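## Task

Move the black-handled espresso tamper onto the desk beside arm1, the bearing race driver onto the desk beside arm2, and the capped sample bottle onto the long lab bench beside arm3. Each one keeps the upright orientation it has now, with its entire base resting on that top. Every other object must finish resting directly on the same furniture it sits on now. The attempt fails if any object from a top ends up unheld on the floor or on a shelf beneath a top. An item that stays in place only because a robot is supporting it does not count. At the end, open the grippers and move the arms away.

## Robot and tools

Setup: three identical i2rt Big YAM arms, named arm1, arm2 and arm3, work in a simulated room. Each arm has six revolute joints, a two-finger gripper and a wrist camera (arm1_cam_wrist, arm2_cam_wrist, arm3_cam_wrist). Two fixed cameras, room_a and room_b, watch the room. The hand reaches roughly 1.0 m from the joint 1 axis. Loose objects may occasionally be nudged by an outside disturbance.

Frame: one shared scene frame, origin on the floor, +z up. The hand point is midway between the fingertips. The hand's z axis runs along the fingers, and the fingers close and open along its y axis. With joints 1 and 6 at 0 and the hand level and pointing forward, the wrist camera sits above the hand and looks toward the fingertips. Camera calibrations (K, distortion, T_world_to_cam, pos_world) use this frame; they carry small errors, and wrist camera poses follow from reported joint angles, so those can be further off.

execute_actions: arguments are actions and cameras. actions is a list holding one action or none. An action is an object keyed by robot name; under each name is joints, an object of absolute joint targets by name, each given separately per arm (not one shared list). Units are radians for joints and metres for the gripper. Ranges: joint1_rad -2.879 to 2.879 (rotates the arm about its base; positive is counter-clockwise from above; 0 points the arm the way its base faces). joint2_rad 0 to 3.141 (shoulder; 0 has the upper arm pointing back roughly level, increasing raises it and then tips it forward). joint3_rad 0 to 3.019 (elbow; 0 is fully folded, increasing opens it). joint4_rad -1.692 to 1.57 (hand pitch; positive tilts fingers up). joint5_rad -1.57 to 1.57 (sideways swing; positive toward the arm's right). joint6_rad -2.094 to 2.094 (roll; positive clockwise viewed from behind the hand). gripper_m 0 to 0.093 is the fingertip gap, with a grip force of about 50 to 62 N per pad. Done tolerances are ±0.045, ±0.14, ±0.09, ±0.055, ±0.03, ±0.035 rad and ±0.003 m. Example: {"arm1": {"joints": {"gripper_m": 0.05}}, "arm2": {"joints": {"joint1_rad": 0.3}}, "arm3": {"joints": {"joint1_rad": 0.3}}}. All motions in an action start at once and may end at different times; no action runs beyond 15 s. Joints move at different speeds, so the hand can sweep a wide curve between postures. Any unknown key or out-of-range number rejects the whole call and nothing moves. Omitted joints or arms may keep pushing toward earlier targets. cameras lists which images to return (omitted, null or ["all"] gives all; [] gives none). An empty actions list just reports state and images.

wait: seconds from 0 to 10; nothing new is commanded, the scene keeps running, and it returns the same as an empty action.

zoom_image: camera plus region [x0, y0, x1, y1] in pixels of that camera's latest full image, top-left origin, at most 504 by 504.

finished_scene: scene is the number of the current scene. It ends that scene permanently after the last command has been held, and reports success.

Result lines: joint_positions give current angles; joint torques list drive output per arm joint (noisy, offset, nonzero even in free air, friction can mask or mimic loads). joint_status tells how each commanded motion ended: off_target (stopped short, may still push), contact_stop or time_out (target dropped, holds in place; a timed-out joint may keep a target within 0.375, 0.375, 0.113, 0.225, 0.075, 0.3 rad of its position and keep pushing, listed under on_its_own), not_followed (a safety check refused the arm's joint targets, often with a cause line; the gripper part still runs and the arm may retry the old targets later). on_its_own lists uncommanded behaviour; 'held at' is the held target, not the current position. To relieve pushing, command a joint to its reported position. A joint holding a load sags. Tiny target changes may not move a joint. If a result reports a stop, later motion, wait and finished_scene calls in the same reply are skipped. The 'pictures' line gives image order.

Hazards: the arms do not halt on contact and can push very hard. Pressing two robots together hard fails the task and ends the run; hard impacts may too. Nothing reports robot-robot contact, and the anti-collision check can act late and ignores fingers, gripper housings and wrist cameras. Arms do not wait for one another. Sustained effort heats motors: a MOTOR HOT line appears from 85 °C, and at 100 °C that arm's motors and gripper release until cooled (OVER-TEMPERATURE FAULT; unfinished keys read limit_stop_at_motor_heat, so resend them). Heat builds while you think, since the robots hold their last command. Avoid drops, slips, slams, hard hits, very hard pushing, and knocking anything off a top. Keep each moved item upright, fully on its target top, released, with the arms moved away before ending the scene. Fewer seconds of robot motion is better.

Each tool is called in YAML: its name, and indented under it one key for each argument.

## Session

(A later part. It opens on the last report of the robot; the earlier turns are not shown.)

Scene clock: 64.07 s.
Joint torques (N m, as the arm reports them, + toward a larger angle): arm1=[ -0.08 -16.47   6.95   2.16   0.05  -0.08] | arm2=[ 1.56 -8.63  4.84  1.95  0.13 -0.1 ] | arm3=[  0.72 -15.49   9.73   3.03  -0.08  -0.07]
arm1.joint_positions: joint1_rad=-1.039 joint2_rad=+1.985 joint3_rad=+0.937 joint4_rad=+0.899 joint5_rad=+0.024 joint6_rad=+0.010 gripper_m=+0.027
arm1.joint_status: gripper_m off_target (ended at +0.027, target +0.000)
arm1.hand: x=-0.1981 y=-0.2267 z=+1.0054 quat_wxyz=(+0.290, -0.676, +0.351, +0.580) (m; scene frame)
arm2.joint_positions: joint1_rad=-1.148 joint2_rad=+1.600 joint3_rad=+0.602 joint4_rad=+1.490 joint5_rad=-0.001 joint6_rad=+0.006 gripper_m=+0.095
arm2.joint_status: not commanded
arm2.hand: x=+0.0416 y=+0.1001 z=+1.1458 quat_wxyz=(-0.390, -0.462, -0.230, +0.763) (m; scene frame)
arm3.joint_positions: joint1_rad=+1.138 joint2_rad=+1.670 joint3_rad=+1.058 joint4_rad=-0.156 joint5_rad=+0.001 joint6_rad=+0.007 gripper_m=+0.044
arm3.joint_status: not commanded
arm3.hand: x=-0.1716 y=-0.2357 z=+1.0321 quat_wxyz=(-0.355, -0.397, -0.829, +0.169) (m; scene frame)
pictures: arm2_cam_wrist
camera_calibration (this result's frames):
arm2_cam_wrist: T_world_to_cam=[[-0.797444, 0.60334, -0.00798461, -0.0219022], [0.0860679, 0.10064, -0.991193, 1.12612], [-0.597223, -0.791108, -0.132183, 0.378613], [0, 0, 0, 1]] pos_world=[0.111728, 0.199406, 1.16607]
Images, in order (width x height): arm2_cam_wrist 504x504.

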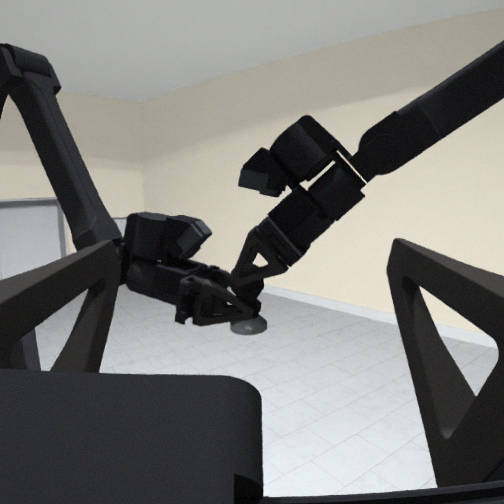

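execute_actions:
  actions:
    - {"arm3":{"joints":{"gripper_m":0.093}}}
  cameras: []

execute_actions:
  actions:
    - {"arm3":{"joints":{"joint2_rad":1.2,"joint4_rad":-0.6}}}
  cameras: ["arm2_cam_wrist"]

execute_actions:
  actions:
    - {"arm1":{"joints":{"joint1_rad":2.53}},"arm2":{"joints":{"joint1_rad":-0.15,"joint2_rad":2.0,"joint3_rad":1.2,"joint4_rad":1.2}}}
  cameras: []

execute_actions:
  actions:
    - {"arm1":{"joints":{"joint2_rad":2.42,"joint3_rad":1.15,"joint4_rad":1.165}}}
  cameras: ["arm2_cam_wrist"]

zoom_image:
  camera: "arm2_cam_wrist"
  region: [220,170,400,350]

Scene clock: 66.33 s.
Joint torques (N m, as the arm reports them, + toward a larger angle): arm1=[ -0.32 -19.61   6.49   2.85   0.    -0.13] | arm2=[ 1.31 -8.35  5.05  1.95  0.19 -0.11] | arm3=[  0.63 -15.36   9.8    2.61  -0.04  -0.06]
arm1.joint_positions: joint1_rad=-1.039 joint2_rad=+2.015 joint3_rad=+0.937 joint4_rad=+0.881 joint5_rad=+0.024 joint6_rad=+0.010 gripper_m=+0.027
arm1.joint_status: not commanded
arm1.hand: x=-0.1966 y=-0.2291 z=+0.9814 quat_wxyz=(+0.282, -0.690, +0.358, +0.563) (m; scene frame)
arm2.joint_positions: joint1_rad=-1.148 joint2_rad=+1.600 joint3_rad=+0.602 joint4_rad=+1.490 joint5_rad=-0.001 joint6_rad=+0.006 gripper_m=+0.095
arm2.joint_status: not commanded
arm2.hand: x=+0.0416 y=+0.1001 z=+1.1458 quat_wxyz=(-0.390, -0.462, -0.230, +0.763) (m; scene frame)
arm3.joint_positions: joint1_rad=+1.138 joint2_rad=+1.663 joint3_rad=+1.058 joint4_rad=-0.143 joint5_rad=+0.001 joint6_rad=+0.007 gripper_m=+0.093
arm3.joint_status: all done
arm3.hand: x=-0.1701 y=-0.2375 z=+1.0385 quat_wxyz=(-0.363, -0.396, -0.826, +0.173) (m; scene frame)
pictures: none
No camera images: the call's "cameras" was empty. Leave "cameras" out to get every camera's image.

Scene clock: 67.70 s.
Joint torques (N m, as the arm reports them, + toward a larger angle): arm1=[  0.41 -20.15   6.76   2.61   0.04  -0.1 ] | arm2=[ 0.85 -8.66  5.04  1.99  0.13 -0.16] | arm3=[ 0.38 -8.2  10.82  1.58 -0.05 -0.12]
arm1.joint_positions: joint1_rad=-1.039 joint2_rad=+2.015 joint3_rad=+0.937 joint4_rad=+0.881 joint5_rad=+0.024 joint6_rad=+0.010 gripper_m=+0.027
arm1.joint_status: not commanded
arm1.hand: x=-0.1966 y=-0.2291 z=+0.9814 quat_wxyz=(+0.282, -0.690, +0.358, +0.563) (m; scene frame)
arm2.joint_positions: joint1_rad=-1.148 joint2_rad=+1.600 joint3_rad=+0.602 joint4_rad=+1.490 joint5_rad=-0.001 joint6_rad=+0.006 gripper_m=+0.095
arm2.joint_status: not commanded
arm2.hand: x=+0.0416 y=+0.1001 z=+1.1458 quat_wxyz=(-0.390, -0.462, -0.230, +0.763) (m; scene frame)
arm3.joint_positions: joint1_rad=+1.138 joint2_rad=+1.196 joint3_rad=+1.058 joint4_rad=-0.591 joint5_rad=+0.001 joint6_rad=+0.007 gripper_m=+0.093
arm3.joint_status: all done
arm3.hand: x=-0.2402 y=-0.1507 z=+1.2125 quat_wxyz=(-0.371, -0.394, -0.822, +0.177) (m; scene frame)
pictures: arm2_cam_wrist
camera_calibration (this result's frames):
arm2_cam_wrist: T_world_to_cam=[[-0.797444, 0.60334, -0.00798461, -0.0219022], [0.0860679, 0.10064, -0.991193, 1.12612], [-0.597223, -0.791108, -0.132183, 0.378613], [0, 0, 0, 1]] pos_world=[0.111728, 0.199406, 1.16607]
Images, in order (width x height): arm2_cam_wrist 504x504.

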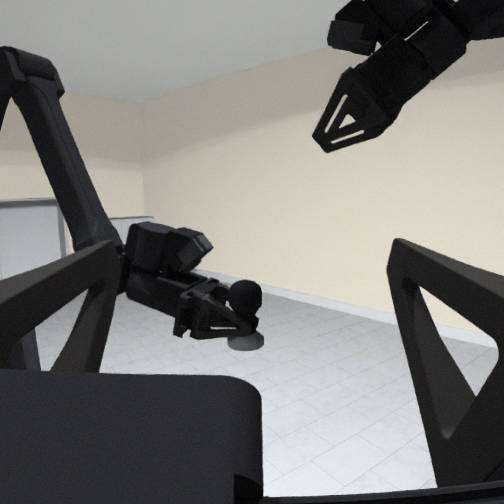

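Scene clock: 70.57 s.
Joint torques (N m, as the arm reports them, + toward a larger angle): arm1=[ -1.67 -19.09   6.15   2.67   0.11  -0.1 ] | arm2=[  1.91 -15.87   8.42   1.72   0.15  -0.11] | arm3=[ 0.98 -8.59 11.13  1.6  -0.04 -0.04]
arm1.joint_positions: joint1_rad=+2.541 joint2_rad=+2.015 joint3_rad=+0.947 joint4_rad=+0.881 joint5_rad=+0.023 joint6_rad=+0.010 gripper_m=+0.027
arm1.joint_status: all done
arm1.hand: x=+0.7970 y=-1.0783 z=+0.9965 quat_wxyz=(-0.619, -0.190, -0.745, +0.163) (m; scene frame)
arm2.joint_positions: joint1_rad=-0.147 joint2_rad=+2.015 joint3_rad=+1.170 joint4_rad=+1.196 joint5_rad=-0.002 joint6_rad=+0.006 gripper_m=+0.095
arm2.joint_status: all done
arm2.hand: x=+0.6149 y=-0.1593 z=+1.0899 quat_wxyz=(-0.679, -0.327, -0.469, +0.461) (m; scene frame)
arm3.joint_positions: joint1_rad=+1.138 joint2_rad=+1.196 joint3_rad=+1.058 joint4_rad=-0.591 joint5_rad=+0.001 joint6_rad=+0.007 gripper_m=+0.093
arm3.joint_status: not commanded
arm3.hand: x=-0.2402 y=-0.1507 z=+1.2125 quat_wxyz=(-0.371, -0.394, -0.822, +0.177) (m; scene frame)
pictures: none
No camera images: the call's "cameras" was empty. Leave "cameras" out to get every camera's image.

Scene clock: 71.83 s.
Joint torques (N m, as the arm reports them, + toward a larger angle): arm1=[ -1.48 -24.71   4.64   3.86   0.05  -0.13] | arm2=[  1.53 -16.02   8.25   1.73   0.21  -0.13] | arm3=[ 0.79 -8.31 10.99  1.73 -0.08 -0.08]
arm1.joint_positions: joint1_rad=+2.541 joint2_rad=+2.476 joint3_rad=+1.127 joint4_rad=+1.124 joint5_rad=+0.023 joint6_rad=+0.010 gripper_m=+0.027
arm1.joint_status: all done
arm1.hand: x=+0.8091 y=-1.0872 z=+0.8177 quat_wxyz=(-0.605, -0.193, -0.756, +0.160) (m; scene frame)
arm2.joint_positions: joint1_rad=-0.147 joint2_rad=+2.015 joint3_rad=+1.170 joint4_rad=+1.196 joint5_rad=-0.002 joint6_rad=+0.006 gripper_m=+0.095
arm2.joint_status: not commanded
arm2.hand: x=+0.6149 y=-0.1593 z=+1.0899 quat_wxyz=(-0.679, -0.327, -0.469, +0.461) (m; scene frame)
arm3.joint_positions: joint1_rad=+1.138 joint2_rad=+1.196 joint3_rad=+1.058 joint4_rad=-0.591 joint5_rad=+0.001 joint6_rad=+0.007 gripper_m=+0.093
arm3.joint_status: not commanded
arm3.hand: x=-0.2402 y=-0.1507 z=+1.2125 quat_wxyz=(-0.371, -0.394, -0.822, +0.177) (m; scene frame)
pictures: arm2_cam_wrist
camera_calibration (this result's frames):
arm2_cam_wrist: T_world_to_cam=[[-0.938174, -0.346069, -0.00809294, 0.526757], [-0.0836309, 0.249281, -0.964813, 1.14679], [0.33591, -0.904486, -0.262811, 0.0589575], [0, 0, 0, 1]] pos_world=[0.570292, -0.0502531, 1.1262]
Images, in order (width x height): arm2_cam_wrist 504x504.

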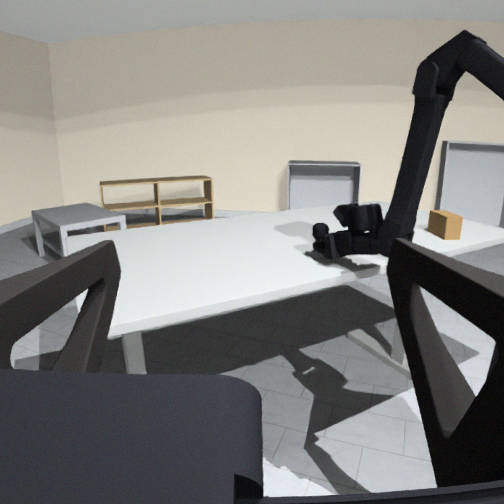

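Region (220, 170, 400, 350) of arm2_cam_wrist's 504x504 image, scaled by 2.800, with more detail than that image has.

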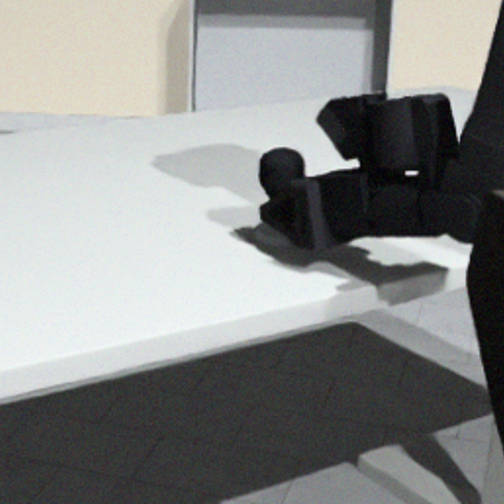

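execute_actions:
  actions:
    - {"arm1":{"joints":{"joint2_rad":2.48,"joint4_rad":1.22}}}
  cameras: ["room_b"]

zoom_image:
  camera: "room_b"
  region: [360,330,450,410]

Scene clock: 73.07 s.
Joint torques (N m, as the arm reports them, + toward a larger angle): arm1=[ -1.2  -20.61   4.47   3.63   0.12  -0.13] | arm2=[  1.6  -16.32   8.35   1.73   0.16  -0.13] | arm3=[ 0.88 -8.41 10.94  1.51 -0.07 -0.08]
arm1.joint_positions: joint1_rad=+2.541 joint2_rad=+2.490 joint3_rad=+1.127 joint4_rad=+1.178 joint5_rad=+0.023 joint6_rad=+0.010 gripper_m=+0.027
arm1.joint_status: all done
arm1.hand: x=+0.8085 y=-1.0868 z=+0.8215 quat_wxyz=(-0.620, -0.190, -0.744, +0.163) (m; scene frame)
arm2.joint_positions: joint1_rad=-0.147 joint2_rad=+2.015 joint3_rad=+1.170 joint4_rad=+1.196 joint5_rad=-0.002 joint6_rad=+0.006 gripper_m=+0.095
arm2.joint_status: not commanded
arm2.hand: x=+0.6149 y=-0.1593 z=+1.0899 quat_wxyz=(-0.679, -0.327, -0.469, +0.461) (m; scene frame)
arm3.joint_positions: joint1_rad=+1.138 joint2_rad=+1.196 joint3_rad=+1.058 joint4_rad=-0.591 joint5_rad=+0.001 joint6_rad=+0.007 gripper_m=+0.093
arm3.joint_status: not commanded
arm3.hand: x=-0.2402 y=-0.1507 z=+1.2125 quat_wxyz=(-0.371, -0.394, -0.822, +0.177) (m; scene frame)
pictures: room_b
Images, in order (width x height): room_b 896x504.

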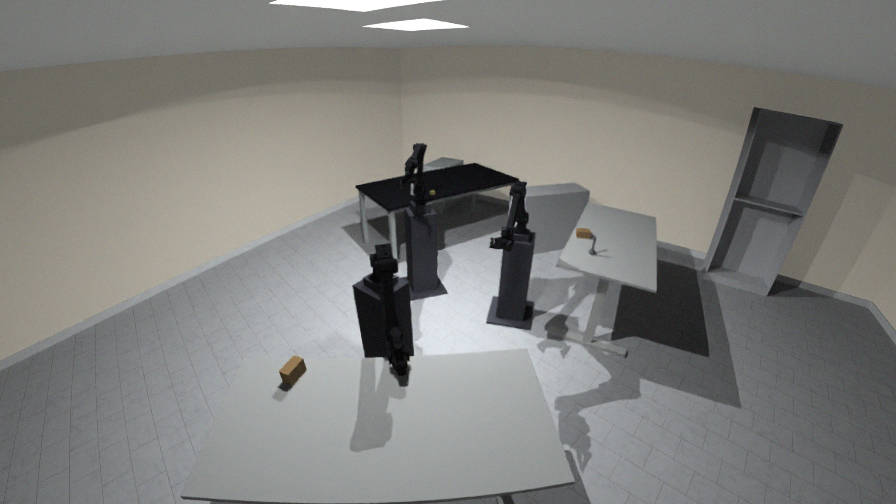

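Region (360, 330, 450, 410) of room_b's 896x504 image, scaled by 5.600, with more detail than that image has.

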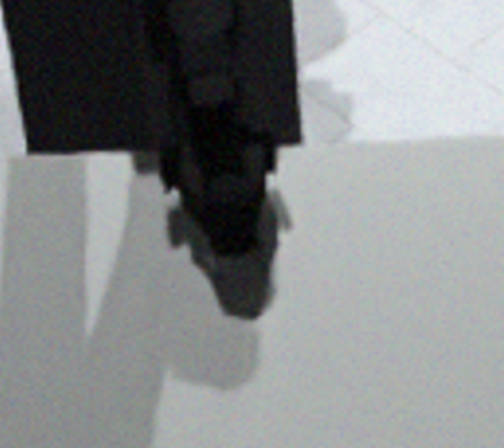

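execute_actions:
  actions:
    - {"arm1":{"joints":{"joint2_rad":2.53,"joint4_rad":1.25}}}
  cameras: ["room_b"]

zoom_image:
  camera: "room_b"
  region: [360,330,450,410]

Scene clock: 74.17 s.
Joint torques (N m, as the arm reports them, + toward a larger angle): arm1=[ -0.89 -20.12   4.24   3.17   0.13  -0.15] | arm2=[  1.04 -15.78   8.35   1.85   0.16  -0.16] | arm3=[ 0.79 -8.57 10.87  1.49 -0.04 -0.08]
arm1.joint_positions: joint1_rad=+2.541 joint2_rad=+2.521 joint3_rad=+1.127 joint4_rad=+1.226 joint5_rad=+0.023 joint6_rad=+0.010 gripper_m=+0.027
arm1.joint_status: all done
arm1.hand: x=+0.8035 y=-1.0843 z=+0.8122 quat_wxyz=(-0.626, -0.189, -0.739, +0.165) (m; scene frame)
arm2.joint_positions: joint1_rad=-0.147 joint2_rad=+2.015 joint3_rad=+1.170 joint4_rad=+1.196 joint5_rad=-0.002 joint6_rad=+0.006 gripper_m=+0.095
arm2.joint_status: not commanded
arm2.hand: x=+0.6149 y=-0.1593 z=+1.0899 quat_wxyz=(-0.679, -0.327, -0.469, +0.461) (m; scene frame)
arm3.joint_positions: joint1_rad=+1.138 joint2_rad=+1.196 joint3_rad=+1.058 joint4_rad=-0.591 joint5_rad=+0.001 joint6_rad=+0.007 gripper_m=+0.093
arm3.joint_status: not commanded
arm3.hand: x=-0.2402 y=-0.1507 z=+1.2125 quat_wxyz=(-0.371, -0.394, -0.822, +0.177) (m; scene frame)
pictures: room_b
Images, in order (width x height): room_b 896x504.

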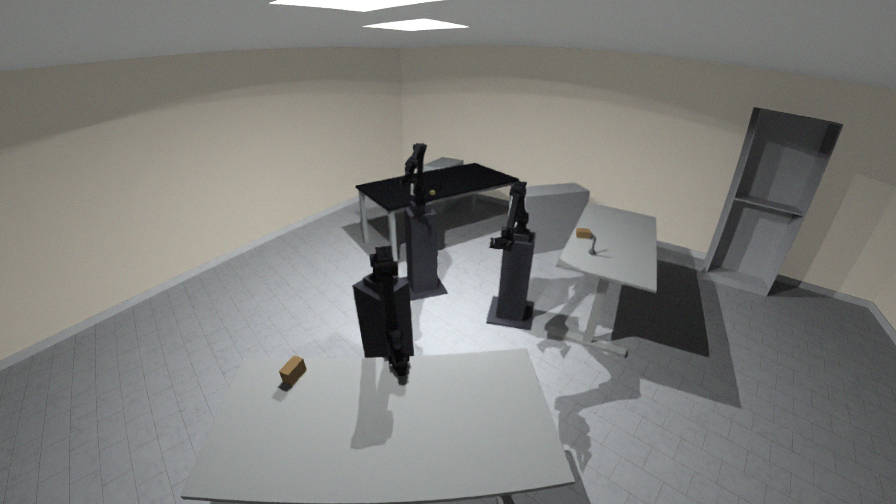

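Region (360, 330, 450, 410) of room_b's 896x504 image, scaled by 5.600, with more detail than that image has.

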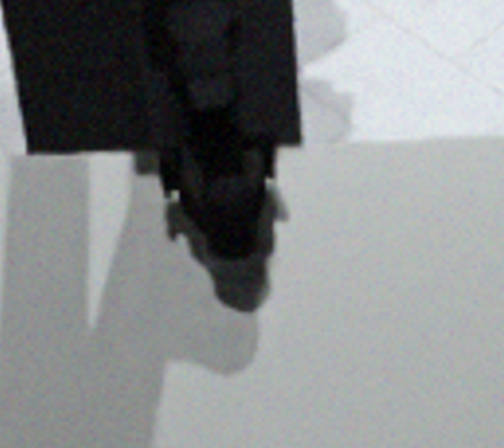

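Appears in contact.

execute_actions:
  actions:
    - {"arm1":{"joints":{"gripper_m":0.093,"joint2_rad":2.51}}}
  cameras: []

execute_actions:
  actions:
    - {"arm1":{"joints":{"joint2_rad":2.1,"joint3_rad":0.9}}}
  cameras: ["room_a","room_b"]

finished_scene:
  scene: 1

Scene clock: 78.30 s.
Joint torques (N m, as the arm reports them, + toward a larger angle): arm1=[ -1.62 -20.88   3.9    3.05   0.13  -0.12] | arm2=[  1.33 -15.85   8.46   1.76   0.15  -0.13] | arm3=[ 0.62 -8.7  10.92  1.52 -0.05 -0.11]
arm1.joint_positions: joint1_rad=+2.541 joint2_rad=+2.521 joint3_rad=+1.130 joint4_rad=+1.229 joint5_rad=+0.023 joint6_rad=+0.010 gripper_m=+0.093
arm1.joint_status: all done
arm1.hand: x=+0.8049 y=-1.0850 z=+0.8140 quat_wxyz=(-0.628, -0.188, -0.736, +0.165) (m; scene frame)
arm2.joint_positions: joint1_rad=-0.147 joint2_rad=+2.015 joint3_rad=+1.170 joint4_rad=+1.196 joint5_rad=-0.002 joint6_rad=+0.006 gripper_m=+0.095
arm2.joint_status: not commanded
arm2.hand: x=+0.6149 y=-0.1593 z=+1.0899 quat_wxyz=(-0.679, -0.327, -0.469, +0.461) (m; scene frame)
arm3.joint_positions: joint1_rad=+1.138 joint2_rad=+1.196 joint3_rad=+1.058 joint4_rad=-0.591 joint5_rad=+0.001 joint6_rad=+0.007 gripper_m=+0.093
arm3.joint_status: not commanded
arm3.hand: x=-0.2402 y=-0.1507 z=+1.2125 quat_wxyz=(-0.371, -0.394, -0.822, +0.177) (m; scene frame)
pictures: none
No camera images: the call's "cameras" was empty. Leave "cameras" out to get every camera's image.

Scene clock: 79.50 s.
Joint torques (N m, as the arm reports them, + toward a larger angle): arm1=[ -1.56 -16.65   3.89   2.66   0.12  -0.14] | arm2=[  1.61 -16.22   8.27   1.76   0.2   -0.18] | arm3=[ 0.51 -8.35 11.08  1.62 -0.08 -0.1 ]
arm1.joint_positions: joint1_rad=+2.541 joint2_rad=+2.087 joint3_rad=+0.899 joint4_rad=+1.241 joint5_rad=+0.023 joint6_rad=+0.010 gripper_m=+0.093
arm1.joint_status: all done
arm1.hand: x=+0.7834 y=-1.0708 z=+1.0190 quat_wxyz=(-0.704, -0.170, -0.664, +0.182) (m; scene frame)
arm2.joint_positions: joint1_rad=-0.147 joint2_rad=+2.015 joint3_rad=+1.170 joint4_rad=+1.196 joint5_rad=-0.002 joint6_rad=+0.006 gripper_m=+0.095
arm2.joint_status: not commanded
arm2.hand: x=+0.6149 y=-0.1593 z=+1.0899 quat_wxyz=(-0.679, -0.327, -0.469, +0.461) (m; scene frame)
arm3.joint_positions: joint1_rad=+1.138 joint2_rad=+1.196 joint3_rad=+1.058 joint4_rad=-0.591 joint5_rad=+0.001 joint6_rad=+0.007 gripper_m=+0.093
arm3.joint_status: not commanded
arm3.hand: x=-0.2402 y=-0.1507 z=+1.2125 quat_wxyz=(-0.371, -0.394, -0.822, +0.177) (m; scene frame)
pictures: room_a, room_b
Images, in order (width x height): room_a 896x504, room_b 896x504.

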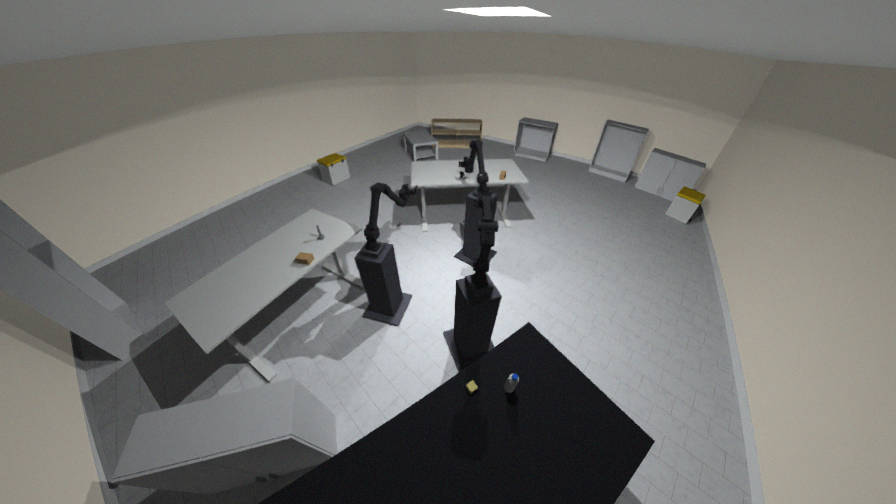

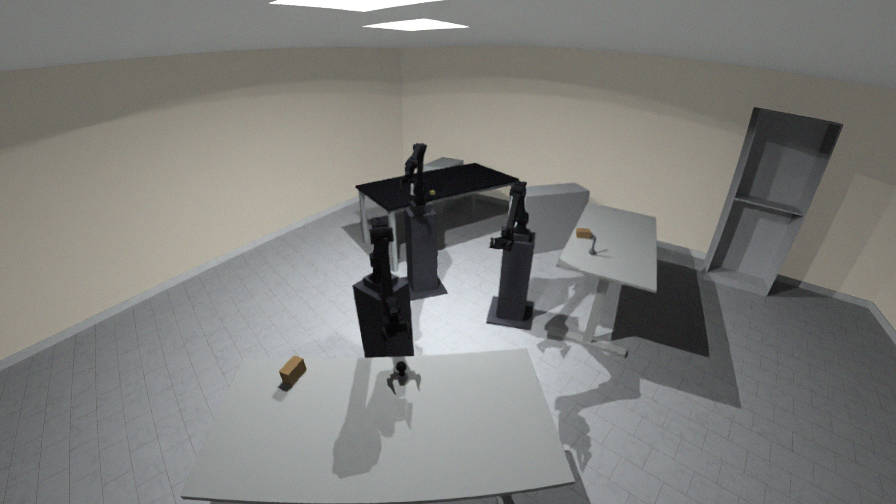

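The scene is finished: the task was done.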